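# Two robots move office block to lab bench

## Task

Robot r1 begins inside the office and r2 begins in the corridor that joins the office to the lab. Move the wooden block from the office bench onto the lab bench. The office door is locked and cannot be used, but the office has an open service window onto the corridor through which things can be passed. The lab door can only be pushed open while someone keeps the release button on the office wall pressed. At the finish the lab door must be closed, the block must rest on the lab bench by itself (not held or propped by a robot), and both robots must have released everything and backed away. Neither robot may tip over or be left leaning; either one fails the task.

## Robot and tools

Robots. r1 and r2 are identical Hello Robot Stretch 4 units, each with one arm. Each has an omni-wheel base, a lift that slides up a mast, a telescoping arm reaching forward, a three-joint wrist (yaw, pitch, roll) and a two-finger gripper. The robot stands about 1.6 m tall, and the base rim lies within 0.23 m of the base origin. Cameras per robot: r1_head_camera, r1_head_left_camera, r1_head_right_camera, r1_wrist_camera, and the same four names with r2.

Frames. Each robot reports in its own base frame: origin on the floor below the base centre, x ahead, y to the left, z up. hand_pose is a point between the open fingertips, given in that frame; with all wrist joints at 0 its axes line up with the base's, though the printed position may be slightly wrong. The odometry frame is where the base frame sat when the scene began. Since each robot uses its own frames, only the pictures, lidar_m and wrist_depth_mm reveal where one robot stands relative to the other.

execute_actions. Arguments: "actions", a list holding one action or none, and optionally "cameras" (a list of camera names or "all"; omitted or null gives every camera, [] gives none; an unknown name rejects the call). An action is an object keyed by "r1" and/or "r2"; each robot gets its own entry. Inside an entry:
- "base": exactly one relative move from where the base last reported itself. {"translate_m": d} drives straight, metres, forward positive, -2 to 2. {"strafe_m": d} slides sideways, metres, left positive, -2 to 2. {"rotate_rad": d} spins in place, radians, counter-clockwise from above positive, -3.2 to 3.2.
- "joints": absolute targets by name, not offsets. lift_m 0 to 1.2 m; arm_m 0 to 0.55 m; wrist_yaw_rad -1.134 to 4.276 (0 ahead, positive left, 3.14 tucked back, above 3.4 the arm may obstruct); wrist_pitch_rad -1.117 to 4.259 (0 level, 1.57 pointing down); wrist_roll_rad -1.117 to 4.259 (0 keeps fingers side by side at equal height, positive turns clockwise viewed from behind); gripper_m -0.038 to 0.141 m, the fingertip gap (below 0 the fingers squeeze each other). Out-of-range joint targets are clipped and flagged; any other bad value or unknown key rejects the whole call and nothing moves.
- "pace": "slow", "default", "fast" or "max" (base up to 0.1/0.3/0.4/0.6 m/s and 1/2/3/4 rad/s; with lift above 0.2 the cap shrinks toward 0.3 m/s and 1 rad/s at full height).
- "contact_limits": {"arm_m": value from 0 (gentlest) to 0.75 (firmest)}, default 0.5; sets how hard the arm may push before halting.
- {"end_of_arm": "enable_torque"} alone: re-powers wrist or gripper motors that shut off.
All motions in one action start together. Any part you omit may still be driving toward an earlier target. Each action runs at most 15 s. Example: {"r1": {"base": {"translate_m": 0.3}, "joints": {"gripper_m": 0.05}, "pace": "fast"}}. To unfold a wrist at the start, send lift_m 0.4 with wrist_yaw_rad 0.

Other tools. wait {"seconds": 0 to 10} commands nothing and returns state and images. zoom_image {"camera": name, "region": [x0, y0, x1, y1]} in pixels from the top-left, at most 504 by 504, on a camera in the latest result. read_manual gives only licence texts. finished_scene {"scene": n} closes the scene irreversibly and reports success; if a call reports a stop, later calls in the same reply are skipped.

Results. base_status and joint_status: "done" (for the base, wheels turned the full amount even if slipping), "off_target" (resting short, maybe still pushing), "contact_stop_at_<key>" (hit something; lift, arm or wheels go slack, a slack lift may sag, slack wheels may roll), "limit_stop_at_<name>" such as own_body (self-collision, often with pitch below -0.2 and roll below -0.4 or above 4) or tilt (leaning over 6 degrees; lift, arm, wheels slack until upright), "time_out", "torque_fault" (wrist motor maxed out and went limp; needs enable_torque). on_its_own lists uncommanded behaviour; "held at" is a held target, not the position. lidar_m: 12 distances in metres for 30-degree sectors, first straight ahead, counter-clockwise (4th left, 7th behind, 10th right); "-" means nothing or closer than 0.25 m; misses glass and thin legs, sees tabletops and the other robot. wrist_depth_mm: 7x7 grid of depths, 100 to 2000 mm, top-left first. base_odometry comes from wheels, so slip counts as motion; if turned_by_wheels and turned_by_imu disagree by more than about 0.1 rad, the base likely struck something. base_tilt in degrees (forward, right positive), with a fixed bias up to 1.5. motor_effort is percent of maximum, bracket = peak; for wheel_0/1/2 positive means turning right.

Gripping. Command gripper_m smaller than the object's width; deeper closing squeezes harder and pulls it inward. Neither the reading nor "done" proves a hold; watch the gripper_m effort. If fingertips jam on a surface, raise the lift.

Cautions. Robots pressing together hard ends the run; no state line reports robot-robot contact, and once bases touch, even millimetres more is too much. Travel per metre may differ by about 3 cm between robots, which matters for shared loads. With over 1 kg held and arm_m above 0.2, turning or driving (especially fast) can tip the robot; steady pushing with a high gripper or high contact limit can too. Avoid drops, slams, hard pushes and knocking things over; loose objects may occasionally be nudged.

Each tool is called as name([rows], argument=value, ...), one row to a line, values as JSON.

## Session

execute_actions(actions=[])

Scene clock: 0.00 s.
r1.base_odometry: x=+0.000 y=+0.000 heading=+0.000 (m, m, rad; r1's odometry frame)
r1.turned_by_wheels: +0.000 (rad since the last result)
r1.turned_by_imu: +0.000 (rad since the last result)
r1.base_tilt: forward=+0.4 right=+0.4 (deg)
r1.lidar_m: 0.87 1.09 2.18 1.91 1.19 1.22 1.57 1.23 1.04 1.07 0.97 0.88
r1.base_status: not commanded
r1.joint_positions: lift_m=+0.233 arm_m=-0.001 wrist_yaw_rad=+3.174 wrist_pitch_rad=-0.010 wrist_roll_rad=+0.008 gripper_m=+0.057
r1.joint_status: not commanded
r1.motor_effort: lift_m=+19 arm_m=-1 wrist_yaw_rad=+0 wrist_pitch_rad=-7 wrist_roll_rad=+0 gripper_m=-3 wheel_0=+0 wheel_1=-1 wheel_2=+0 (%)
r1.hand_pose: x=-0.1213 y=+0.0779 z=+0.4141 quat_wxyz=(-0.016, +0.005, +0.004, +1.000) (m; r1's base frame)
r1.wrist_depth_mm: - - 135 - - - - / - - 135 - - - - / - 111 137 - - - - / 144 141 251 - - - - / 208 1499 1756 - - - - / 209 1281 1138 171 199 1397 1430 / 211 866 976 - 1008 891 960
r2.base_odometry: x=+0.000 y=+0.000 heading=+0.000 (m, m, rad; r2's odometry frame)
r2.turned_by_wheels: +0.000 (rad since the last result)
r2.turned_by_imu: +0.000 (rad since the last result)
r2.base_tilt: forward=+0.6 right=-0.7 (deg)
r2.lidar_m: 1.00 1.01 0.85 0.75 0.76 0.69 0.62 0.71 0.93 1.68 1.32 1.08
r2.base_status: not commanded
r2.joint_positions: lift_m=+0.213 arm_m=-0.001 wrist_yaw_rad=+3.061 wrist_pitch_rad=-0.011 wrist_roll_rad=-0.011 gripper_m=+0.057
r2.joint_status: not commanded
r2.motor_effort: lift_m=+19 arm_m=+0 wrist_yaw_rad=+0 wrist_pitch_rad=-5 wrist_roll_rad=+0 gripper_m=-5 wheel_0=+0 wheel_1=-1 wheel_2=+0 (%)
r2.hand_pose: x=-0.1101 y=+0.1105 z=+0.3943 quat_wxyz=(+0.041, +0.006, -0.006, +0.999) (m; r2's base frame)
r2.wrist_depth_mm: - 147 878 831 866 878 854 / - 146 854 831 854 891 854 / - 132 216 820 842 891 866 / 112 145 266 809 831 878 866 / 144 809 854 809 854 878 854 / 788 820 831 798 820 878 854 / 788 798 820 778 809 878 842
pictures: r1_head_camera, r1_head_left_camera, r1_head_right_camera, r1_wrist_camera, r2_head_camera, r2_head_left_camera, r2_head_right_camera, r2_wrist_camera
Images, in order (width x height): r1_head_camera 420x560, r1_head_left_camera 420x672, r1_head_right_camera 420x672, r1_wrist_camera 616x392, r2_head_camera 420x560, r2_head_left_camera 420x672, r2_head_right_camera 420x672, r2_wrist_camera 616x392.

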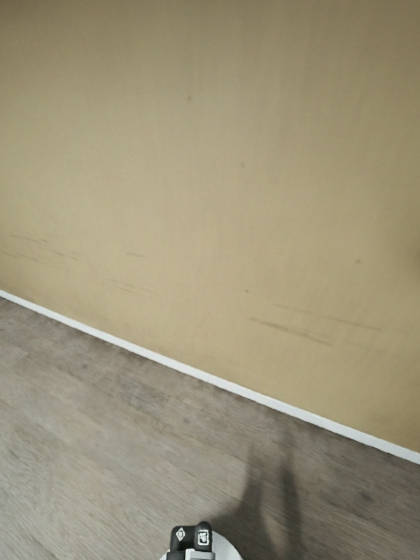

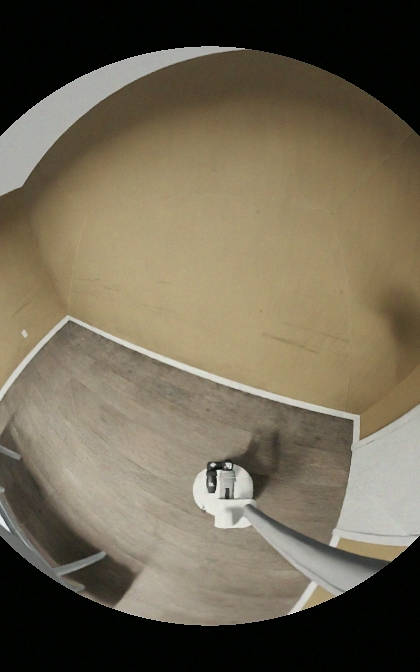

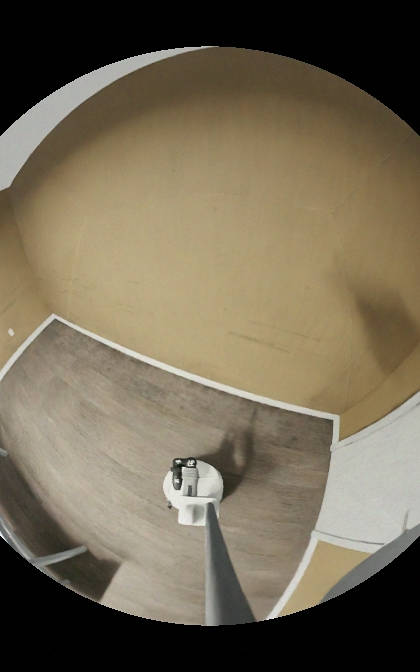

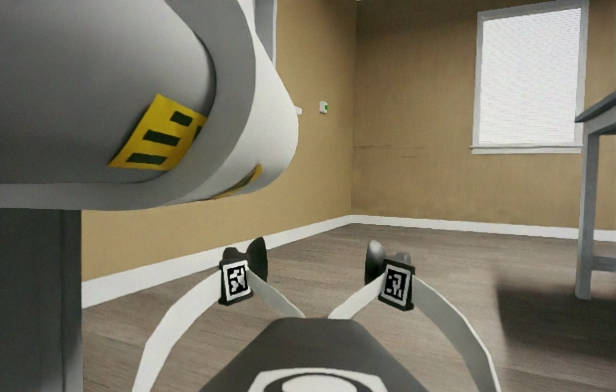

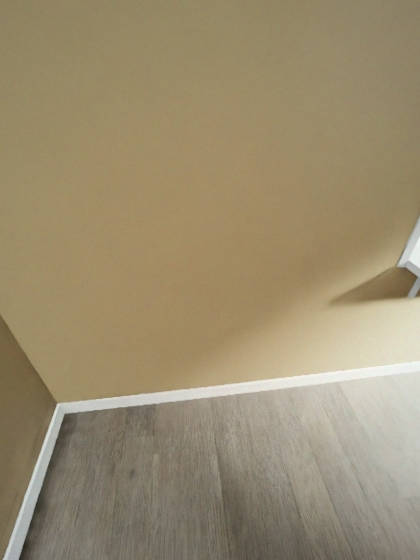

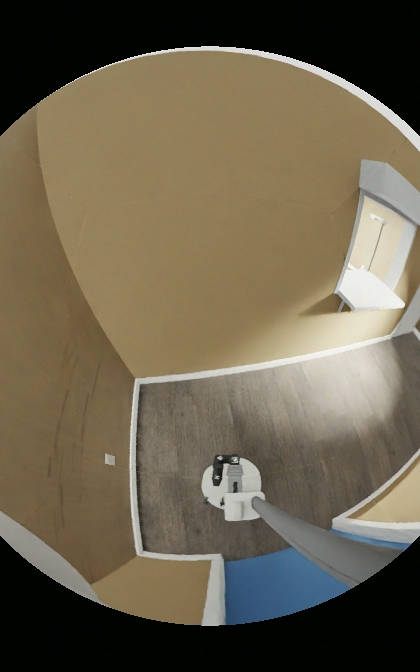

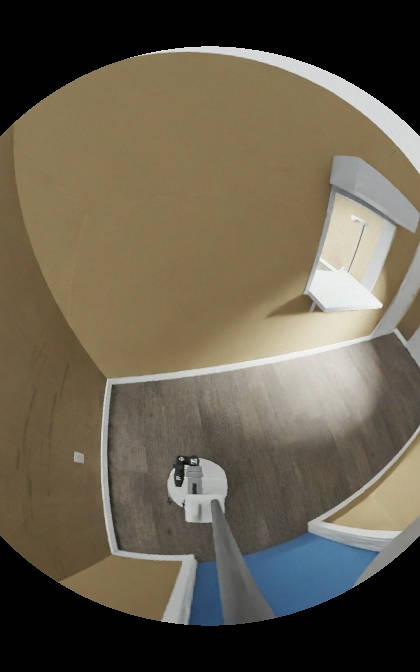

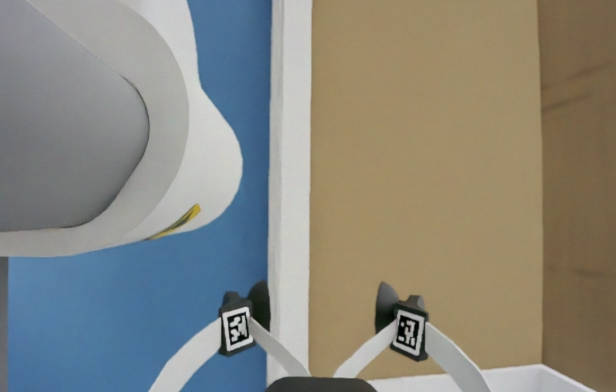

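execute_actions([
  {"r1":{"base":{"rotate_rad":2.8},"joints":{"lift_m":0.9,"wrist_yaw_rad":0,"gripper_m":0.12}},"r2":{"base":{"rotate_rad":-1.4},"joints":{"lift_m":0.9,"wrist_yaw_rad":0,"gripper_m":0.12}}},
], cameras=["r1_head_camera","r1_head_left_camera","r2_head_left_camera"])

Scene clock: 13.30 s.
r1.base_odometry: x=+0.000 y=+0.000 heading=+2.799 (m, m, rad; r1's odometry frame)
r1.turned_by_wheels: +2.799 (rad since the last result)
r1.turned_by_imu: +2.849 (rad since the last result)
r1.base_tilt: forward=+0.4 right=+0.3 (deg)
r1.lidar_m: 3.78 1.42 1.12 1.02 1.13 0.93 0.86 0.92 1.28 3.17 1.51 1.18
r1.base_status: done
r1.joint_positions: lift_m=+0.900 arm_m=-0.001 wrist_yaw_rad=+0.001 wrist_pitch_rad=-0.010 wrist_roll_rad=+0.008 gripper_m=+0.120
r1.joint_status: all done
r1.motor_effort: lift_m=+24(29) arm_m=-1(1) wrist_yaw_rad=-3(5) wrist_pitch_rad=-9(9) wrist_roll_rad=-1(0) gripper_m=+2(0) wheel_0=-3(10) wheel_1=-3(8) wheel_2=-2(9) (%)
r1.hand_pose: x=+0.4584 y=-0.0873 z=+1.0808 quat_wxyz=(+1.000, +0.004, -0.005, +0.000) (m; r1's base frame)
r1.wrist_depth_mm: 1661 - - - - - - / - - - - - - - / - - - - - - - / - - - - - - - / 1464 - - - - - - / 1618 - - 157 - 991 1078 / 1576 - - - - - 891
r2.base_odometry: x=+0.000 y=+0.000 heading=-1.399 (m, m, rad; r2's odometry frame)
r2.turned_by_wheels: -1.399 (rad since the last result)
r2.turned_by_imu: -1.374 (rad since the last result)
r2.base_tilt: forward=+0.6 right=-0.7 (deg)
r2.lidar_m: 2.97 1.26 1.04 1.00 1.04 0.78 0.75 0.80 0.63 0.68 0.72 0.98
r2.base_status: done
r2.joint_positions: lift_m=+0.900 arm_m=-0.001 wrist_yaw_rad=+0.000 wrist_pitch_rad=-0.011 wrist_roll_rad=-0.011 gripper_m=+0.120
r2.joint_status: all done
r2.motor_effort: lift_m=+23(24) arm_m=+0(0) wrist_yaw_rad=-1(8) wrist_pitch_rad=-6(6) wrist_roll_rad=-1(0) gripper_m=+0(1) wheel_0=+2(12) wheel_1=+5(11) wheel_2=+3(11) (%)
r2.hand_pose: x=+0.4589 y=-0.0873 z=+1.0812 quat_wxyz=(+1.000, -0.005, -0.006, +0.000) (m; r2's base frame)
r2.wrist_depth_mm: 1366 1863 - - - 1537 960 / - 1921 - - - 1537 1008 / - - - - - 1537 1008 / - - - - - 1576 1008 / 1808 - - - - 1576 1008 / 1430 - - - - 1205 991 / 1464 1983 - - - 1281 991
pictures: r1_head_camera, r1_head_left_camera, r2_head_left_camera
Images, in order (width x height): r1_head_camera 420x560, r1_head_left_camera 420x672, r2_head_left_camera 420x672.

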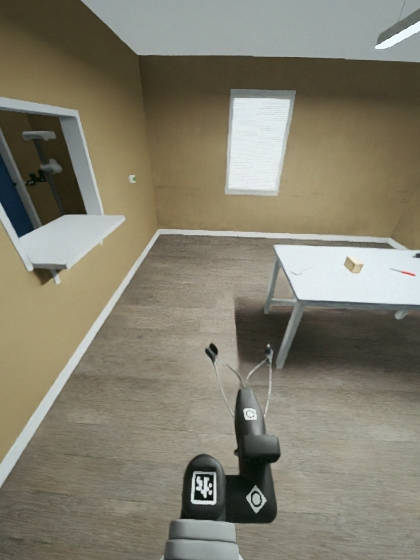

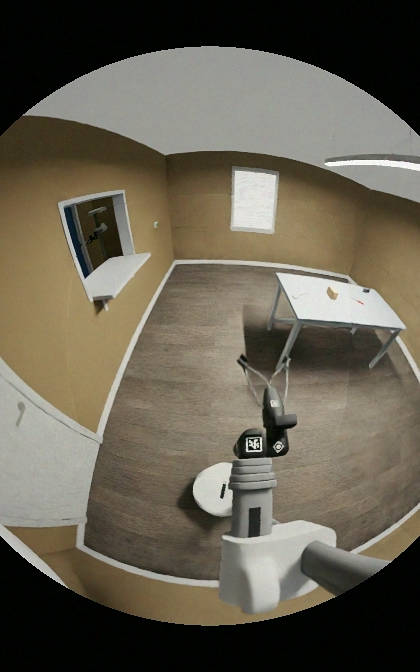

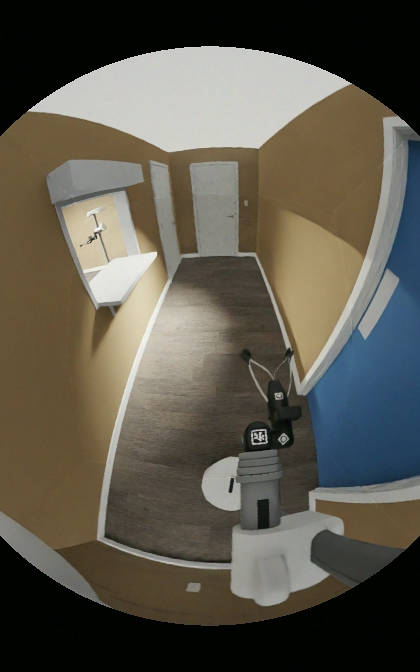

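execute_actions([
  {"r1":{"base":{"strafe_m":-0.7},"joints":{"wrist_pitch_rad":0.5}},"r2":{"base":{"translate_m":0.9}}},
], cameras=[])

execute_actions([
  {"r1":{"base":{"translate_m":0.5}},"r2":{"base":{"rotate_rad":1.57}}},
], cameras=["r1_head_camera","r1_wrist_camera","r2_head_camera"])

Scene clock: 33.23 s.
r1.base_odometry: x=+0.235 y=+0.659 heading=+2.799 (m, m, rad; r1's odometry frame)
r1.turned_by_wheels: +0.000 (rad since the last result)
r1.turned_by_imu: -0.001 (rad since the last result)
r1.base_tilt: forward=+0.4 right=+0.3 (deg)
r1.lidar_m: 1.04 2.23 1.85 1.72 1.27 0.94 0.87 0.96 1.29 2.46 1.49 1.10
r1.base_status: done
r1.joint_positions: lift_m=+0.900 arm_m=-0.001 wrist_yaw_rad=+0.000 wrist_pitch_rad=+0.502 wrist_roll_rad=+0.008 gripper_m=+0.120
r1.joint_status: all done
r1.motor_effort: lift_m=+24(24) arm_m=-1(1) wrist_yaw_rad=+1(2) wrist_pitch_rad=-7(2) wrist_roll_rad=-1(0) gripper_m=-2(3) wheel_0=+1(12) wheel_1=-2(7) wheel_2=+0(0) (%)
r1.hand_pose: x=+0.4229 y=-0.0873 z=+0.9391 quat_wxyz=(+0.969, +0.004, +0.248, -0.001) (m; r1's base frame)
r1.wrist_depth_mm: - - - - - - - / - - - 1229 1118 1255 1255 / - - - 946 946 931 917 / - - - 1983 1983 - 1921 / 1708 1661 1205 1661 1661 1708 1708 / 1397 1366 1308 157 1281 1336 1397 / 1182 1182 1255 - 1255 1182 1229
r2.base_odometry: x=+0.154 y=-0.887 heading=-1.399 (m, m, rad; r2's odometry frame)
r2.turned_by_wheels: +0.001 (rad since the last result)
r2.turned_by_imu: +0.000 (rad since the last result)
r2.base_tilt: forward=+0.6 right=-0.7 (deg)
r2.lidar_m: 3.02 1.04 0.76 0.75 1.01 1.45 1.65 1.07 0.76 0.64 0.71 0.99
r2.base_status: done
r2.joint_positions: lift_m=+0.900 arm_m=-0.001 wrist_yaw_rad=+0.000 wrist_pitch_rad=-0.011 wrist_roll_rad=-0.011 gripper_m=+0.120
r2.joint_status: not commanded
r2.motor_effort: lift_m=+22(23) arm_m=+0(0) wrist_yaw_rad=+0(2) wrist_pitch_rad=-9(6) wrist_roll_rad=-1(1) gripper_m=-4(2) wheel_0=+4(8) wheel_1=+7(9) wheel_2=-4(13) (%)
r2.hand_pose: x=+0.4589 y=-0.0874 z=+1.0813 quat_wxyz=(+1.000, -0.005, -0.006, +0.000) (m; r2's base frame)
r2.wrist_depth_mm: 1464 1983 - - - 1618 1042 / 1464 1983 - - - 1618 1042 / 1499 - - - - 1661 1042 / 1430 - - - - 1661 1042 / 1430 - - - - 1618 1042 / 1430 1921 - - - 1255 1025 / 1430 1921 - - - 1336 1025
pictures: none
No camera images: the call's "cameras" was empty. Leave "cameras" out to get every camera's image.

Scene clock: 36.40 s.
r1.base_odometry: x=-0.236 y=+0.827 heading=+2.800 (m, m, rad; r1's odometry frame)
r1.turned_by_wheels: +0.001 (rad since the last result)
r1.turned_by_imu: -0.002 (rad since the last result)
r1.base_tilt: forward=+0.4 right=+0.4 (deg)
r1.lidar_m: 0.54 0.59 1.72 1.77 1.86 1.44 1.38 1.46 2.08 2.47 0.77 0.58
r1.base_status: done
r1.joint_positions: lift_m=+0.900 arm_m=-0.001 wrist_yaw_rad=+0.000 wrist_pitch_rad=+0.502 wrist_roll_rad=+0.008 gripper_m=+0.120
r1.joint_status: not commanded
r1.motor_effort: lift_m=+23(24) arm_m=-1(1) wrist_yaw_rad=+0(2) wrist_pitch_rad=-5(6) wrist_roll_rad=+0(0) gripper_m=-1(1) wheel_0=+3(9) wheel_1=+4(8) wheel_2=+1(11) (%)
r1.hand_pose: x=+0.4228 y=-0.0874 z=+0.9391 quat_wxyz=(+0.969, +0.004, +0.248, -0.001) (m; r1's base frame)
r1.wrist_depth_mm: - - - - - - - / - - - - - - - / - - 878 831 788 788 842 / - - 621 627 634 627 634 / 1661 521 484 504 508 504 508 / 1397 1336 609 157 517 452 455 / 1205 1160 668 - 1229 1205 1229
r2.base_odometry: x=+0.154 y=-0.887 heading=+0.170 (m, m, rad; r2's odometry frame)
r2.turned_by_wheels: +1.569 (rad since the last result)
r2.turned_by_imu: +1.543 (rad since the last result)
r2.base_tilt: forward=+0.6 right=-0.7 (deg)
r2.lidar_m: 0.75 1.00 1.46 1.64 1.05 0.77 0.66 0.69 0.96 3.04 1.05 0.77
r2.base_status: done
r2.joint_positions: lift_m=+0.900 arm_m=+0.000 wrist_yaw_rad=+0.000 wrist_pitch_rad=-0.011 wrist_roll_rad=-0.011 gripper_m=+0.120
r2.joint_status: not commanded
r2.motor_effort: lift_m=+21(22) arm_m=+0(0) wrist_yaw_rad=-1(1) wrist_pitch_rad=-6(7) wrist_roll_rad=+0(0) gripper_m=-1(1) wheel_0=-2(8) wheel_1=-5(10) wheel_2=-5(12) (%)
r2.hand_pose: x=+0.4589 y=-0.0874 z=+1.0813 quat_wxyz=(+1.000, -0.005, -0.006, +0.000) (m; r2's base frame)
r2.wrist_depth_mm: 820 809 788 778 - - - / 809 798 788 778 - - - / 809 798 778 778 - - - / 798 798 778 768 - - - / 809 798 768 759 - - - / 809 778 778 759 788 699 854 / 798 788 768 750 517 512 564
pictures: r1_head_camera, r1_wrist_camera, r2_head_camera
Images, in order (width x height): r1_head_camera 420x560, r1_wrist_camera 616x392, r2_head_camera 420x560.

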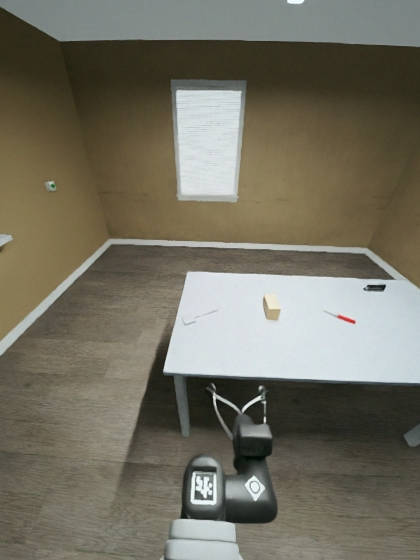

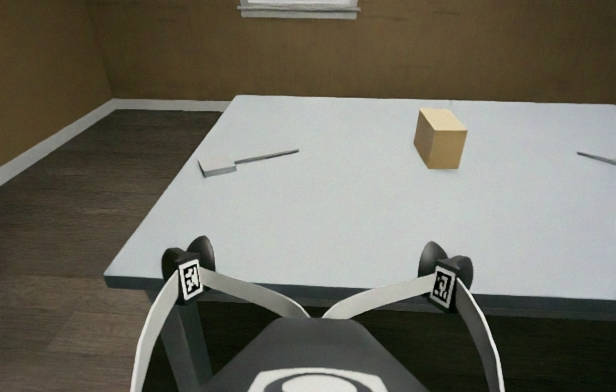

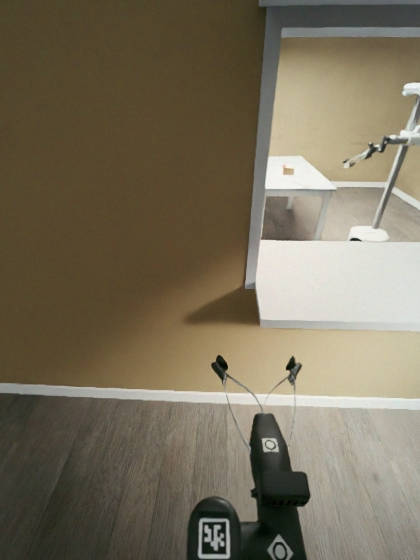

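execute_actions([
  {"r1":{"base":{"strafe_m":-0.16},"joints":{"arm_m":0.35,"lift_m":0.82}},"r2":{"base":{"strafe_m":-0.4}}},
], cameras=["r1_head_camera","r1_wrist_camera"])

Scene clock: 44.20 s.
r1.base_odometry: x=-0.183 y=+0.978 heading=+2.800 (m, m, rad; r1's odometry frame)
r1.turned_by_wheels: +0.000 (rad since the last result)
r1.turned_by_imu: +0.000 (rad since the last result)
r1.base_tilt: forward=+0.4 right=+0.4 (deg)
r1.lidar_m: 0.55 0.56 1.83 1.90 1.98 1.45 1.38 1.48 2.05 2.31 0.81 0.57
r1.base_status: done
r1.joint_positions: lift_m=+0.820 arm_m=+0.349 wrist_yaw_rad=+0.000 wrist_pitch_rad=+0.502 wrist_roll_rad=+0.008 gripper_m=+0.120
r1.joint_status: all done
r1.motor_effort: lift_m=+16(22) arm_m=+6(10) wrist_yaw_rad=-1(1) wrist_pitch_rad=-7(7) wrist_roll_rad=+1(1) gripper_m=-1(0) wheel_0=+1(11) wheel_1=-2(9) wheel_2=+1(1) (%)
r1.hand_pose: x=+0.7727 y=-0.0874 z=+0.8598 quat_wxyz=(+0.969, +0.004, +0.248, -0.001) (m; r1's base frame)
r1.wrist_depth_mm: - - - - - - - / - - - - - - - / - 615 621 621 585 627 640 / 466 469 477 477 355 477 480 / 377 377 366 379 366 382 379 / 317 306 298 158 300 300 319 / 271 272 282 - 282 271 276
r2.base_odometry: x=+0.222 y=-1.281 heading=+0.170 (m, m, rad; r2's odometry frame)
r2.turned_by_wheels: +0.000 (rad since the last result)
r2.turned_by_imu: +0.001 (rad since the last result)
r2.base_tilt: forward=+0.6 right=-0.7 (deg)
r2.lidar_m: 0.72 0.78 1.40 2.05 1.09 0.71 0.67 0.73 1.00 2.61 1.33 0.76
r2.base_status: done
r2.joint_positions: lift_m=+0.900 arm_m=+0.000 wrist_yaw_rad=+0.000 wrist_pitch_rad=-0.011 wrist_roll_rad=-0.011 gripper_m=+0.120
r2.joint_status: not commanded
r2.motor_effort: lift_m=+21(21) arm_m=+0(0) wrist_yaw_rad=-1(1) wrist_pitch_rad=-5(8) wrist_roll_rad=+0(1) gripper_m=-1(1) wheel_0=+2(13) wheel_1=-6(15) wheel_2=+0(4) (%)
r2.hand_pose: x=+0.4589 y=-0.0874 z=+1.0813 quat_wxyz=(+1.000, -0.005, -0.006, +0.000) (m; r2's base frame)
r2.wrist_depth_mm: 809 798 - - - - - / 798 788 - - - - - / 788 778 - - - - - / 798 788 - - - - - / 798 768 - - - - - / 778 778 691 854 854 691 866 / 788 539 525 517 504 508 564
pictures: r1_head_camera, r1_wrist_camera
Images, in order (width x height): r1_head_camera 420x560, r1_wrist_camera 616x392.

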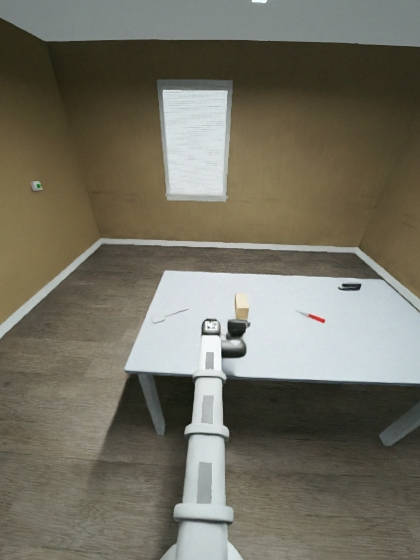

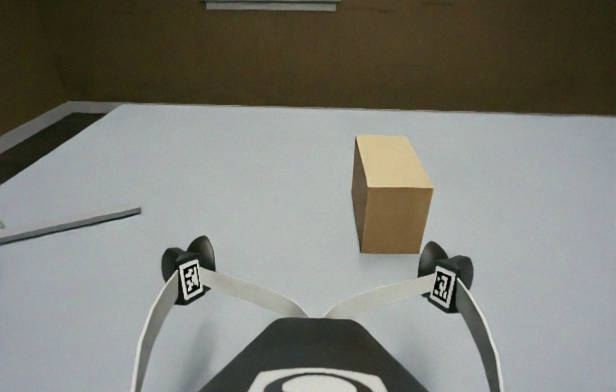

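execute_actions([
  {"r1":{"base":{"strafe_m":-0.08},"joints":{"lift_m":0.75}}},
], cameras=[])

execute_actions([
  {"r1":{"joints":{"arm_m":0.48}}},
], cameras=["r1_wrist_camera"])

Scene clock: 54.10 s.
r1.base_odometry: x=-0.156 y=+1.053 heading=+2.800 (m, m, rad; r1's odometry frame)
r1.turned_by_wheels: +0.000 (rad since the last result)
r1.turned_by_imu: +0.000 (rad since the last result)
r1.base_tilt: forward=+0.4 right=+0.4 (deg)
r1.lidar_m: 0.55 0.58 1.92 2.00 1.96 1.43 1.37 1.45 2.05 2.21 0.78 0.57
r1.base_status: done
r1.joint_positions: lift_m=+0.750 arm_m=+0.349 wrist_yaw_rad=+0.000 wrist_pitch_rad=+0.502 wrist_roll_rad=+0.008 gripper_m=+0.120
r1.joint_status: all done
r1.motor_effort: lift_m=+15(18) arm_m=+6(6) wrist_yaw_rad=+0(1) wrist_pitch_rad=-6(7) wrist_roll_rad=-1(0) gripper_m=-1(3) wheel_0=+1(7) wheel_1=-2(13) wheel_2=+0(0) (%)
r1.hand_pose: x=+0.7728 y=-0.0874 z=+0.7898 quat_wxyz=(+0.969, +0.004, +0.248, -0.001) (m; r1's base frame)
r1.wrist_depth_mm: - - - - - - - / 723 654 661 609 668 668 683 / 442 445 449 317 452 455 459 / 336 340 342 334 342 343 343 / 271 272 264 274 274 274 276 / 227 221 215 157 216 220 232 / 196 196 202 - 204 195 198
r2.base_odometry: x=+0.222 y=-1.281 heading=+0.170 (m, m, rad; r2's odometry frame)
r2.turned_by_wheels: +0.000 (rad since the last result)
r2.turned_by_imu: +0.001 (rad since the last result)
r2.base_tilt: forward=+0.6 right=-0.7 (deg)
r2.lidar_m: 0.71 0.74 1.44 2.03 1.07 0.71 0.66 0.71 1.01 2.60 1.34 0.74
r2.base_status: not commanded
r2.joint_positions: lift_m=+0.900 arm_m=+0.000 wrist_yaw_rad=+0.000 wrist_pitch_rad=-0.011 wrist_roll_rad=-0.011 gripper_m=+0.120
r2.joint_status: not commanded
r2.motor_effort: lift_m=+21(21) arm_m=+0(0) wrist_yaw_rad=-1(0) wrist_pitch_rad=-6(5) wrist_roll_rad=+1(0) gripper_m=-4(0) wheel_0=+2(2) wheel_1=-5(6) wheel_2=+0(0) (%)
r2.hand_pose: x=+0.4589 y=-0.0874 z=+1.0813 quat_wxyz=(+1.000, -0.005, -0.006, +0.000) (m; r2's base frame)
r2.wrist_depth_mm: 820 788 - - - - - / 798 788 - - - - - / 798 788 - - - - - / 788 788 - - - - - / 788 778 - - - - - / 788 759 691 854 854 691 854 / 778 535 521 512 508 508 559
pictures: none
No camera images: the call's "cameras" was empty. Leave "cameras" out to get every camera's image.

Scene clock: 55.53 s.
r1.base_odometry: x=-0.156 y=+1.053 heading=+2.800 (m, m, rad; r1's odometry frame)
r1.turned_by_wheels: +0.000 (rad since the last result)
r1.turned_by_imu: +0.000 (rad since the last result)
r1.base_tilt: forward=+0.4 right=+0.4 (deg)
r1.lidar_m: 0.54 0.57 1.91 2.01 1.98 1.44 1.39 1.47 2.05 2.22 0.77 0.56
r1.base_status: not commanded
r1.joint_positions: lift_m=+0.750 arm_m=+0.479 wrist_yaw_rad=+0.000 wrist_pitch_rad=+0.502 wrist_roll_rad=+0.008 gripper_m=+0.120
r1.joint_status: all done
r1.motor_effort: lift_m=+16(15) arm_m=+6(7) wrist_yaw_rad=+2(2) wrist_pitch_rad=-7(5) wrist_roll_rad=+0(0) gripper_m=-2(0) wheel_0=+2(1) wheel_1=-2(2) wheel_2=+0(0) (%)
r1.hand_pose: x=+0.9027 y=-0.0874 z=+0.7897 quat_wxyz=(+0.969, +0.004, +0.248, -0.001) (m; r1's base frame)
r1.wrist_depth_mm: - - - - - - - / - - - - - - - / 445 445 445 251 452 455 459 / 338 338 338 199 340 343 343 / 272 272 253 211 264 276 277 / 228 220 214 158 216 219 230 / 196 195 202 - 204 195 198
r2.base_odometry: x=+0.222 y=-1.281 heading=+0.170 (m, m, rad; r2's odometry frame)
r2.turned_by_wheels: +0.000 (rad since the last result)
r2.turned_by_imu: +0.000 (rad since the last result)
r2.base_tilt: forward=+0.6 right=-0.7 (deg)
r2.lidar_m: 0.71 0.75 1.43 2.03 1.06 0.71 0.68 0.71 1.00 2.63 1.35 0.76
r2.base_status: not commanded
r2.joint_positions: lift_m=+0.900 arm_m=+0.000 wrist_yaw_rad=+0.000 wrist_pitch_rad=-0.011 wrist_roll_rad=-0.011 gripper_m=+0.120
r2.joint_status: not commanded
r2.motor_effort: lift_m=+21(21) arm_m=+0(0) wrist_yaw_rad=-1(1) wrist_pitch_rad=-6(5) wrist_roll_rad=+0(1) gripper_m=+0(2) wheel_0=+2(2) wheel_1=-5(5) wheel_2=+0(0) (%)
r2.hand_pose: x=+0.4589 y=-0.0874 z=+1.0813 quat_wxyz=(+1.000, -0.005, -0.006, +0.000) (m; r2's base frame)
r2.wrist_depth_mm: 798 798 - - - - - / 798 788 - - - - - / 798 788 - - - - - / 798 788 - - - - - / 788 778 - - - - - / 778 778 699 854 878 707 866 / 788 539 525 517 512 504 564
pictures: r1_wrist_camera
Images, in order (width x height): r1_wrist_camera 616x392.

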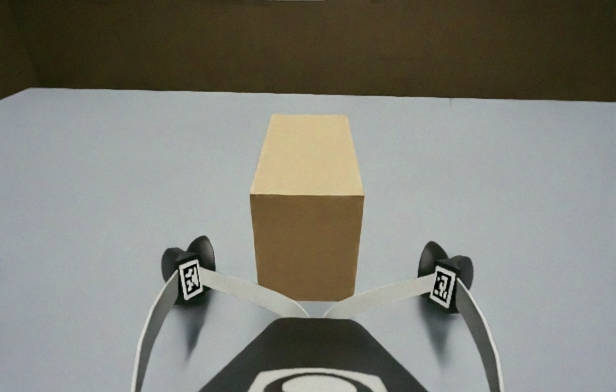

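execute_actions([
  {"r1":{"joints":{"arm_m":0.545}}},
], cameras=[])

execute_actions([
  {"r1":{"joints":{"gripper_m":0.02}}},
], cameras=[])

execute_actions([
  {"r1":{"joints":{"lift_m":1.02}}},
], cameras=[])

execute_actions([
  {"r1":{"base":{"rotate_rad":1.52},"joints":{"arm_m":0.1}}},
], cameras=[])

execute_actions([
  {"r1":{"base":{"translate_m":1.0}}},
], cameras=["r1_wrist_camera","r1_head_camera"])

Scene clock: 66.17 s.
r1.base_odometry: x=-0.156 y=+1.053 heading=+2.800 (m, m, rad; r1's odometry frame)
r1.turned_by_wheels: +0.000 (rad since the last result)
r1.turned_by_imu: +0.000 (rad since the last result)
r1.base_tilt: forward=+0.4 right=+0.4 (deg)
r1.lidar_m: 0.53 0.55 1.90 2.00 1.98 1.42 1.39 1.46 2.02 2.22 0.80 0.57
r1.base_status: not commanded
r1.joint_positions: lift_m=+0.750 arm_m=+0.544 wrist_yaw_rad=+0.000 wrist_pitch_rad=+0.502 wrist_roll_rad=+0.008 gripper_m=+0.120
r1.joint_status: all done
r1.motor_effort: lift_m=+15(16) arm_m=+6(6) wrist_yaw_rad=+0(1) wrist_pitch_rad=-8(7) wrist_roll_rad=+0(1) gripper_m=+1(2) wheel_0=+1(2) wheel_1=-2(2) wheel_2=+0(0) (%)
r1.hand_pose: x=+0.9677 y=-0.0874 z=+0.7897 quat_wxyz=(+0.969, +0.004, +0.249, -0.001) (m; r1's base frame)
r1.wrist_depth_mm: - - - - - - - / - - - - - - - / 445 449 445 250 449 455 455 / 336 338 336 190 324 342 342 / 271 272 253 164 254 274 274 / 228 221 215 162 215 216 230 / 195 195 201 - 203 195 198
r2.base_odometry: x=+0.222 y=-1.281 heading=+0.170 (m, m, rad; r2's odometry frame)
r2.turned_by_wheels: +0.000 (rad since the last result)
r2.turned_by_imu: +0.001 (rad since the last result)
r2.base_tilt: forward=+0.6 right=-0.7 (deg)
r2.lidar_m: 0.70 0.76 1.42 2.03 1.08 0.69 0.67 0.73 1.03 2.60 1.34 0.74
r2.base_status: not commanded
r2.joint_positions: lift_m=+0.900 arm_m=+0.000 wrist_yaw_rad=+0.000 wrist_pitch_rad=-0.011 wrist_roll_rad=-0.011 gripper_m=+0.120
r2.joint_status: not commanded
r2.motor_effort: lift_m=+21(21) arm_m=+0(0) wrist_yaw_rad=-1(2) wrist_pitch_rad=-6(6) wrist_roll_rad=+0(1) gripper_m=-1(3) wheel_0=+2(2) wheel_1=-6(5) wheel_2=+1(0) (%)
r2.hand_pose: x=+0.4589 y=-0.0874 z=+1.0813 quat_wxyz=(+1.000, -0.005, -0.006, +0.000) (m; r2's base frame)
r2.wrist_depth_mm: 809 788 - - - - - / 809 798 - - - - - / 809 798 - - - - - / 798 778 - - - - - / 798 768 - - - - - / 778 778 699 866 854 699 854 / 788 539 525 517 508 508 559
pictures: none
No camera images: the call's "cameras" was empty. Leave "cameras" out to get every camera's image.

Scene clock: 68.03 s.
r1.base_odometry: x=-0.156 y=+1.053 heading=+2.800 (m, m, rad; r1's odometry frame)
r1.turned_by_wheels: +0.000 (rad since the last result)
r1.turned_by_imu: +0.000 (rad since the last result)
r1.base_tilt: forward=+0.5 right=+0.4 (deg)
r1.lidar_m: 0.56 0.57 1.88 1.99 1.97 1.43 1.38 1.46 2.06 2.24 0.80 0.57
r1.base_status: not commanded
r1.joint_positions: lift_m=+0.750 arm_m=+0.544 wrist_yaw_rad=+0.000 wrist_pitch_rad=+0.505 wrist_roll_rad=+0.008 gripper_m=+0.020
r1.joint_status: all done
r1.motor_effort: lift_m=+15(16) arm_m=+6(6) wrist_yaw_rad=+1(1) wrist_pitch_rad=-14(15) wrist_roll_rad=-1(1) gripper_m=-21(14) wheel_0=+2(1) wheel_1=-2(2) wheel_2=+0(0) (%)
r1.hand_pose: x=+0.9674 y=-0.0874 z=+0.7890 quat_wxyz=(+0.968, +0.004, +0.250, -0.001) (m; r1's base frame)
r1.wrist_depth_mm: - - - - - - - / - - - - - - - / 436 436 442 240 442 445 449 / 332 332 334 178 320 338 338 / 268 270 250 155 211 271 272 / 224 219 191 166 185 220 227 / 193 189 200 - 201 190 195
r2.base_odometry: x=+0.222 y=-1.281 heading=+0.170 (m, m, rad; r2's odometry frame)
r2.turned_by_wheels: +0.000 (rad since the last result)
r2.turned_by_imu: +0.000 (rad since the last result)
r2.base_tilt: forward=+0.7 right=-0.7 (deg)
r2.lidar_m: 0.70 0.77 1.44 2.03 1.07 0.72 0.66 0.74 1.02 2.64 1.34 0.75
r2.base_status: not commanded
r2.joint_positions: lift_m=+0.900 arm_m=+0.000 wrist_yaw_rad=+0.000 wrist_pitch_rad=-0.011 wrist_roll_rad=-0.011 gripper_m=+0.120
r2.joint_status: not commanded
r2.motor_effort: lift_m=+21(21) arm_m=+0(0) wrist_yaw_rad=-1(1) wrist_pitch_rad=-7(5) wrist_roll_rad=+0(0) gripper_m=-1(0) wheel_0=+2(2) wheel_1=-5(5) wheel_2=+0(0) (%)
r2.hand_pose: x=+0.4589 y=-0.0874 z=+1.0813 quat_wxyz=(+1.000, -0.005, -0.006, +0.000) (m; r2's base frame)
r2.wrist_depth_mm: 809 788 - - - - - / 809 798 - - - - - / 798 788 - - - - - / 809 788 - - - - - / 788 778 - - - - - / 798 768 707 866 866 707 854 / 778 535 530 512 504 504 564
pictures: none
No camera images: the call's "cameras" was empty. Leave "cameras" out to get every camera's image.

Scene clock: 70.20 s.
r1.base_odometry: x=-0.156 y=+1.053 heading=+2.800 (m, m, rad; r1's odometry frame)
r1.turned_by_wheels: +0.000 (rad since the last result)
r1.turned_by_imu: +0.000 (rad since the last result)
r1.base_tilt: forward=+0.5 right=+0.4 (deg)
r1.lidar_m: 0.52 0.57 1.90 2.00 1.99 1.47 1.39 1.47 2.05 2.24 0.79 0.59
r1.base_status: not commanded
r1.joint_positions: lift_m=+1.020 arm_m=+0.544 wrist_yaw_rad=+0.000 wrist_pitch_rad=+0.505 wrist_roll_rad=+0.008 gripper_m=+0.020
r1.joint_status: all done
r1.motor_effort: lift_m=+25(30) arm_m=+6(6) wrist_yaw_rad=+1(1) wrist_pitch_rad=-14(14) wrist_roll_rad=-1(0) gripper_m=-18(18) wheel_0=+1(1) wheel_1=-2(1) wheel_2=+0(0) (%)
r1.hand_pose: x=+0.9673 y=-0.0874 z=+1.0582 quat_wxyz=(+0.968, +0.004, +0.250, -0.001) (m; r1's base frame)
r1.wrist_depth_mm: - - - - - - - / - - - - - - - / - - - 241 - - - / - - - 178 - - - / 1708 676 627 156 211 683 1863 / 569 549 192 166 186 559 569 / 484 477 500 - 504 477 484
r2.base_odometry: x=+0.222 y=-1.281 heading=+0.170 (m, m, rad; r2's odometry frame)
r2.turned_by_wheels: +0.000 (rad since the last result)
r2.turned_by_imu: +0.001 (rad since the last result)
r2.base_tilt: forward=+0.6 right=-0.7 (deg)
r2.lidar_m: 0.72 0.78 1.42 2.05 1.04 0.69 0.67 0.71 1.04 2.64 1.29 0.76
r2.base_status: not commanded
r2.joint_positions: lift_m=+0.900 arm_m=+0.000 wrist_yaw_rad=+0.000 wrist_pitch_rad=-0.011 wrist_roll_rad=-0.011 gripper_m=+0.120
r2.joint_status: not commanded
r2.motor_effort: lift_m=+21(21) arm_m=+0(0) wrist_yaw_rad=-1(1) wrist_pitch_rad=-6(6) wrist_roll_rad=+0(2) gripper_m=-4(0) wheel_0=+2(2) wheel_1=-5(5) wheel_2=+0(0) (%)
r2.hand_pose: x=+0.4589 y=-0.0874 z=+1.0813 quat_wxyz=(+1.000, -0.005, -0.006, +0.000) (m; r2's base frame)
r2.wrist_depth_mm: 809 798 - - - - - / 798 788 - - - - - / 809 798 - - - - - / 798 778 - - - - - / 798 778 - - - - - / 778 778 691 854 854 691 854 / 778 539 525 517 504 504 564
pictures: none
No camera images: the call's "cameras" was empty. Leave "cameras" out to get every camera's image.

Scene clock: 72.60 s.
r1.base_odometry: x=-0.156 y=+1.053 heading=-1.964 (m, m, rad; r1's odometry frame)
r1.turned_by_wheels: +1.519 (rad since the last result)
r1.turned_by_imu: +1.547 (rad since the last result)
r1.base_tilt: forward=+0.4 right=+0.3 (deg)
r1.lidar_m: 2.02 2.08 1.48 1.39 1.44 1.93 2.19 0.85 0.59 0.54 0.57 1.92
r1.base_status: done
r1.joint_positions: lift_m=+1.020 arm_m=+0.101 wrist_yaw_rad=+0.000 wrist_pitch_rad=+0.505 wrist_roll_rad=+0.008 gripper_m=+0.020
r1.joint_status: all done
r1.motor_effort: lift_m=+23(25) arm_m=-6(10) wrist_yaw_rad=-3(8) wrist_pitch_rad=-16(15) wrist_roll_rad=+0(0) gripper_m=-17(17) wheel_0=-3(8) wheel_1=-3(11) wheel_2=-3(7) (%)
r1.hand_pose: x=+0.5244 y=-0.0873 z=+1.0583 quat_wxyz=(+0.968, +0.004, +0.250, -0.001) (m; r1's base frame)
r1.wrist_depth_mm: 1618 1537 1618 1537 1618 - - / 1756 1756 1756 1708 1708 1708 1708 / 1921 1921 1863 241 1863 1863 1863 / 1983 - 1983 179 - - - / 1808 1863 1708 155 195 1863 1863 / 1537 1499 191 165 185 1499 1576 / 1308 1281 1366 - 1366 1281 1336
r2.base_odometry: x=+0.222 y=-1.281 heading=+0.170 (m, m, rad; r2's odometry frame)
r2.turned_by_wheels: +0.000 (rad since the last result)
r2.turned_by_imu: +0.001 (rad since the last result)
r2.base_tilt: forward=+0.6 right=-0.7 (deg)
r2.lidar_m: 0.70 0.78 1.42 2.02 1.03 0.70 0.65 0.70 0.96 2.62 1.34 0.74
r2.base_status: not commanded
r2.joint_positions: lift_m=+0.900 arm_m=+0.000 wrist_yaw_rad=+0.000 wrist_pitch_rad=-0.011 wrist_roll_rad=-0.011 gripper_m=+0.120
r2.joint_status: not commanded
r2.motor_effort: lift_m=+21(21) arm_m=+0(0) wrist_yaw_rad=-1(0) wrist_pitch_rad=-5(7) wrist_roll_rad=+0(0) gripper_m=-4(1) wheel_0=+2(2) wheel_1=-5(6) wheel_2=+0(0) (%)
r2.hand_pose: x=+0.4589 y=-0.0874 z=+1.0813 quat_wxyz=(+1.000, -0.005, -0.006, +0.000) (m; r2's base frame)
r2.wrist_depth_mm: 820 788 - - - - - / 798 798 - - - - - / 788 798 - - - - - / 798 788 - - - - - / 778 778 - - - - - / 798 778 699 854 854 699 842 / 798 535 530 512 508 508 559
pictures: none
No camera images: the call's "cameras" was empty. Leave "cameras" out to get every camera's image.

Scene clock: 77.43 s.
r1.base_odometry: x=-0.539 y=+0.129 heading=-1.963 (m, m, rad; r1's odometry frame)
r1.turned_by_wheels: +0.001 (rad since the last result)
r1.turned_by_imu: -0.005 (rad since the last result)
r1.base_tilt: forward=+0.4 right=+0.3 (deg)
r1.lidar_m: 1.01 1.05 1.40 1.42 1.48 2.01 3.28 0.78 0.78 3.24 1.24 0.99
r1.base_status: done
r1.joint_positions: lift_m=+1.020 arm_m=+0.101 wrist_yaw_rad=+0.000 wrist_pitch_rad=+0.505 wrist_roll_rad=+0.008 gripper_m=+0.020
r1.joint_status: not commanded
r1.motor_effort: lift_m=+24(24) arm_m=-5(6) wrist_yaw_rad=+1(2) wrist_pitch_rad=-15(15) wrist_roll_rad=+0(1) gripper_m=-17(18) wheel_0=+3(9) wheel_1=+3(9) wheel_2=+1(10) (%)
r1.hand_pose: x=+0.5244 y=-0.0874 z=+1.0583 quat_wxyz=(+0.968, +0.004, +0.250, -0.001) (m; r1's base frame)
r1.wrist_depth_mm: 647 654 661 661 661 654 661 / 691 715 715 707 715 707 1025 / 741 759 778 241 759 768 750 / 831 831 831 178 831 854 831 / 931 917 917 156 211 946 931 / 1042 991 192 165 186 1008 1078 / 1205 1182 1205 - 1160 1182 1205
r2.base_odometry: x=+0.222 y=-1.281 heading=+0.170 (m, m, rad; r2's odometry frame)
r2.turned_by_wheels: +0.000 (rad since the last result)
r2.turned_by_imu: +0.001 (rad since the last result)
r2.base_tilt: forward=+0.6 right=-0.7 (deg)
r2.lidar_m: 0.71 0.79 1.42 2.03 1.07 0.70 0.67 0.69 1.01 2.62 1.33 0.73
r2.base_status: not commanded
r2.joint_positions: lift_m=+0.900 arm_m=+0.000 wrist_yaw_rad=+0.000 wrist_pitch_rad=-0.011 wrist_roll_rad=-0.011 gripper_m=+0.120
r2.joint_status: not commanded
r2.motor_effort: lift_m=+21(21) arm_m=+0(0) wrist_yaw_rad=-1(1) wrist_pitch_rad=-7(5) wrist_roll_rad=-1(1) gripper_m=+0(2) wheel_0=+2(2) wheel_1=-5(5) wheel_2=+0(1) (%)
r2.hand_pose: x=+0.4589 y=-0.0874 z=+1.0813 quat_wxyz=(+1.000, -0.005, -0.006, +0.000) (m; r2's base frame)
r2.wrist_depth_mm: 798 788 - - - - - / 798 798 - - - - - / 798 788 - - - - 1983 / 788 788 - - - - 1983 / 788 788 - - - - - / 788 768 691 854 878 707 854 / 788 539 525 512 504 504 559
pictures: r1_head_camera, r1_wrist_camera
Images, in order (width x height): r1_head_camera 420x560, r1_wrist_camera 616x392.

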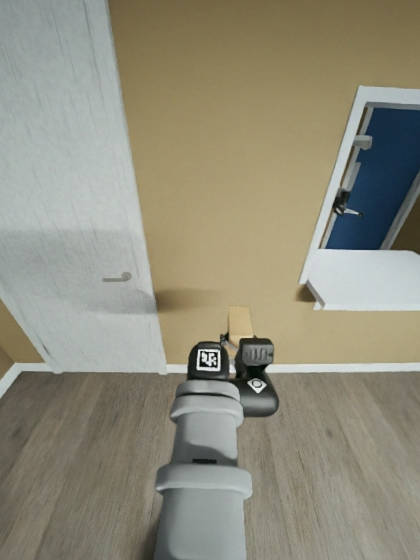

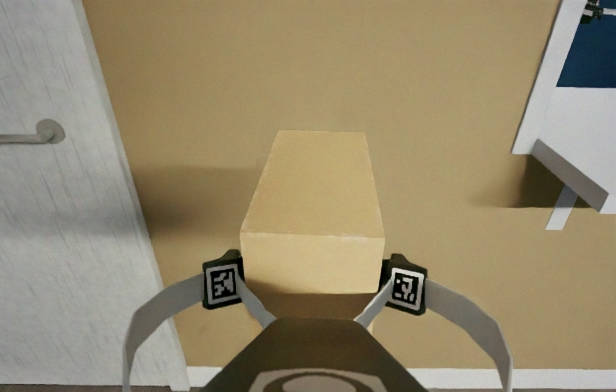

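execute_actions([
  {"r1":{"base":{"strafe_m":-0.7},"joints":{"lift_m":1.1}},"r2":{"base":{"strafe_m":-0.25},"joints":{"lift_m":1.1,"wrist_pitch_rad":0.5}}},
], cameras=[])

execute_actions([
  {"r1":{"joints":{"arm_m":0.55}}},
], cameras=["r1_wrist_camera","r1_head_camera","r2_head_camera"])

Scene clock: 92.50 s.
r1.base_odometry: x=-1.185 y=+0.397 heading=-1.963 (m, m, rad; r1's odometry frame)
r1.turned_by_wheels: +0.000 (rad since the last result)
r1.turned_by_imu: +0.001 (rad since the last result)
r1.base_tilt: forward=+0.4 right=+0.4 (deg)
r1.lidar_m: 0.81 1.07 1.45 2.12 2.21 2.93 0.50 0.54 0.74 2.54 1.58 0.90
r1.base_status: done
r1.joint_positions: lift_m=+1.100 arm_m=+0.101 wrist_yaw_rad=+0.000 wrist_pitch_rad=+0.505 wrist_roll_rad=+0.008 gripper_m=+0.020
r1.joint_status: all done
r1.motor_effort: lift_m=+24(23) arm_m=-5(5) wrist_yaw_rad=+0(0) wrist_pitch_rad=-16(15) wrist_roll_rad=-1(1) gripper_m=-20(14) wheel_0=+1(8) wheel_1=-2(11) wheel_2=+0(1) (%)
r1.hand_pose: x=+0.5244 y=-0.0874 z=+1.1382 quat_wxyz=(+0.968, +0.004, +0.250, -0.001) (m; r1's base frame)
r1.wrist_depth_mm: 691 683 - - - - - / 741 741 - - - - - / 809 809 842 241 946 946 891 / 878 891 707 178 683 715 715 / 991 991 661 155 195 991 991 / 1118 1098 193 165 185 1042 1118 / 1281 1229 1205 - 1255 1229 1255
r2.base_odometry: x=+0.264 y=-1.527 heading=+0.170 (m, m, rad; r2's odometry frame)
r2.turned_by_wheels: +0.000 (rad since the last result)
r2.turned_by_imu: +0.001 (rad since the last result)
r2.base_tilt: forward=+0.6 right=-0.7 (deg)
r2.lidar_m: 0.70 0.72 1.40 2.29 0.98 0.70 0.66 0.73 1.05 2.35 1.32 0.71
r2.base_status: done
r2.joint_positions: lift_m=+1.100 arm_m=+0.000 wrist_yaw_rad=+0.000 wrist_pitch_rad=+0.502 wrist_roll_rad=-0.011 gripper_m=+0.120
r2.joint_status: all done
r2.motor_effort: lift_m=+23(24) arm_m=+0(0) wrist_yaw_rad=-1(1) wrist_pitch_rad=-4(5) wrist_roll_rad=+0(0) gripper_m=-5(0) wheel_0=+1(10) wheel_1=-6(15) wheel_2=+0(0) (%)
r2.hand_pose: x=+0.4233 y=-0.0874 z=+1.1391 quat_wxyz=(+0.969, -0.005, +0.248, +0.001) (m; r2's base frame)
r2.wrist_depth_mm: 788 - - - - - 640 / 798 - - - - - 676 / 820 - - - - 831 732 / 866 842 842 831 831 788 778 / 691 661 654 654 654 654 842 / 1042 1008 946 960 946 609 917 / 1160 1138 1118 1025 1060 1008 991
pictures: none
No camera images: the call's "cameras" was empty. Leave "cameras" out to get every camera's image.

Scene clock: 94.90 s.
r1.base_odometry: x=-1.185 y=+0.397 heading=-1.963 (m, m, rad; r1's odometry frame)
r1.turned_by_wheels: +0.000 (rad since the last result)
r1.turned_by_imu: +0.000 (rad since the last result)
r1.base_tilt: forward=+0.4 right=+0.4 (deg)
r1.lidar_m: 0.82 1.10 1.42 2.14 2.21 2.93 0.50 0.52 0.71 2.55 1.61 0.89
r1.base_status: not commanded
r1.joint_positions: lift_m=+1.100 arm_m=+0.548 wrist_yaw_rad=+0.000 wrist_pitch_rad=+0.505 wrist_roll_rad=+0.008 gripper_m=+0.020
r1.joint_status: all done
joint sent to its limit — the command would take r1.arm_m past its upper limit, so that joint was sent only as far as its limit.
r1.motor_effort: lift_m=+25(25) arm_m=+6(7) wrist_yaw_rad=+0(3) wrist_pitch_rad=-14(17) wrist_roll_rad=+1(1) gripper_m=-17(17) wheel_0=+1(1) wheel_1=-2(2) wheel_2=+0(0) (%)
r1.hand_pose: x=+0.9713 y=-0.0874 z=+1.1383 quat_wxyz=(+0.968, +0.004, +0.250, -0.001) (m; r1's base frame)
r1.wrist_depth_mm: 345 1983 1921 1921 1983 1921 1983 / 347 - - - - - - / 345 - - 240 - - - / 355 640 707 178 683 707 707 / 384 525 530 155 211 564 569 / 439 445 192 165 185 462 477 / 492 407 421 - 424 399 413
r2.base_odometry: x=+0.264 y=-1.527 heading=+0.170 (m, m, rad; r2's odometry frame)
r2.turned_by_wheels: +0.000 (rad since the last result)
r2.turned_by_imu: +0.001 (rad since the last result)
r2.base_tilt: forward=+0.6 right=-0.7 (deg)
r2.lidar_m: 0.70 0.77 1.43 2.28 0.97 0.74 0.66 0.73 1.02 2.37 1.30 0.75
r2.base_status: not commanded
r2.joint_positions: lift_m=+1.100 arm_m=+0.000 wrist_yaw_rad=+0.000 wrist_pitch_rad=+0.502 wrist_roll_rad=-0.011 gripper_m=+0.120
r2.joint_status: not commanded
r2.motor_effort: lift_m=+23(23) arm_m=+0(0) wrist_yaw_rad=-2(1) wrist_pitch_rad=-5(4) wrist_roll_rad=+1(0) gripper_m=+0(1) wheel_0=+1(1) wheel_1=-6(6) wheel_2=+0(0) (%)
r2.hand_pose: x=+0.4233 y=-0.0874 z=+1.1391 quat_wxyz=(+0.969, -0.005, +0.248, +0.001) (m; r2's base frame)
r2.wrist_depth_mm: 778 - - - - - 640 / 798 - - - - - 668 / 809 - - - - 820 723 / 842 842 854 831 842 788 788 / 691 654 661 654 654 654 831 / 1060 991 960 991 931 615 931 / 1160 1098 1118 1025 1025 991 1008
pictures: r1_head_camera, r1_wrist_camera, r2_head_camera
Images, in order (width x height): r1_head_camera 420x560, r1_wrist_camera 616x392, r2_head_camera 420x560.

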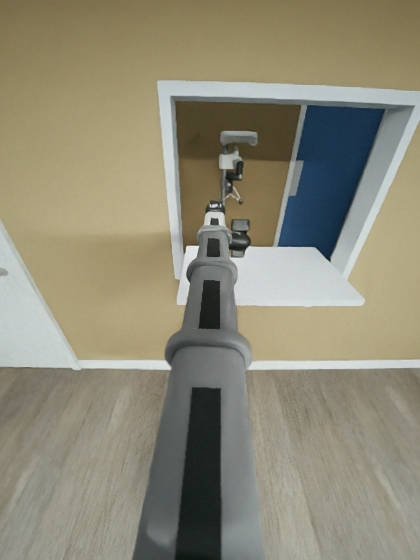

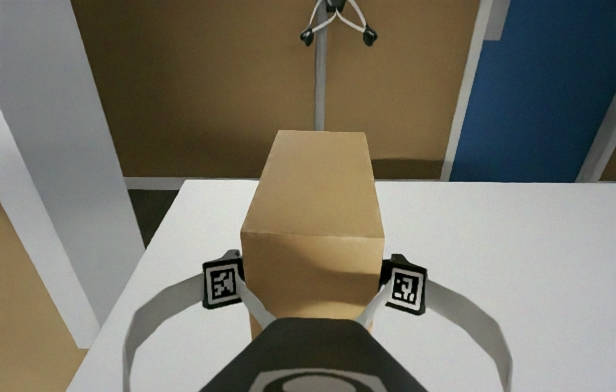

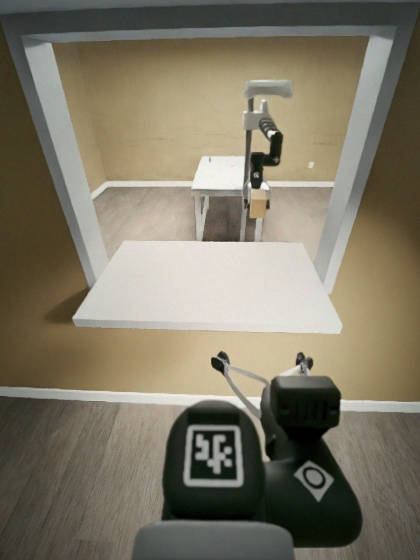

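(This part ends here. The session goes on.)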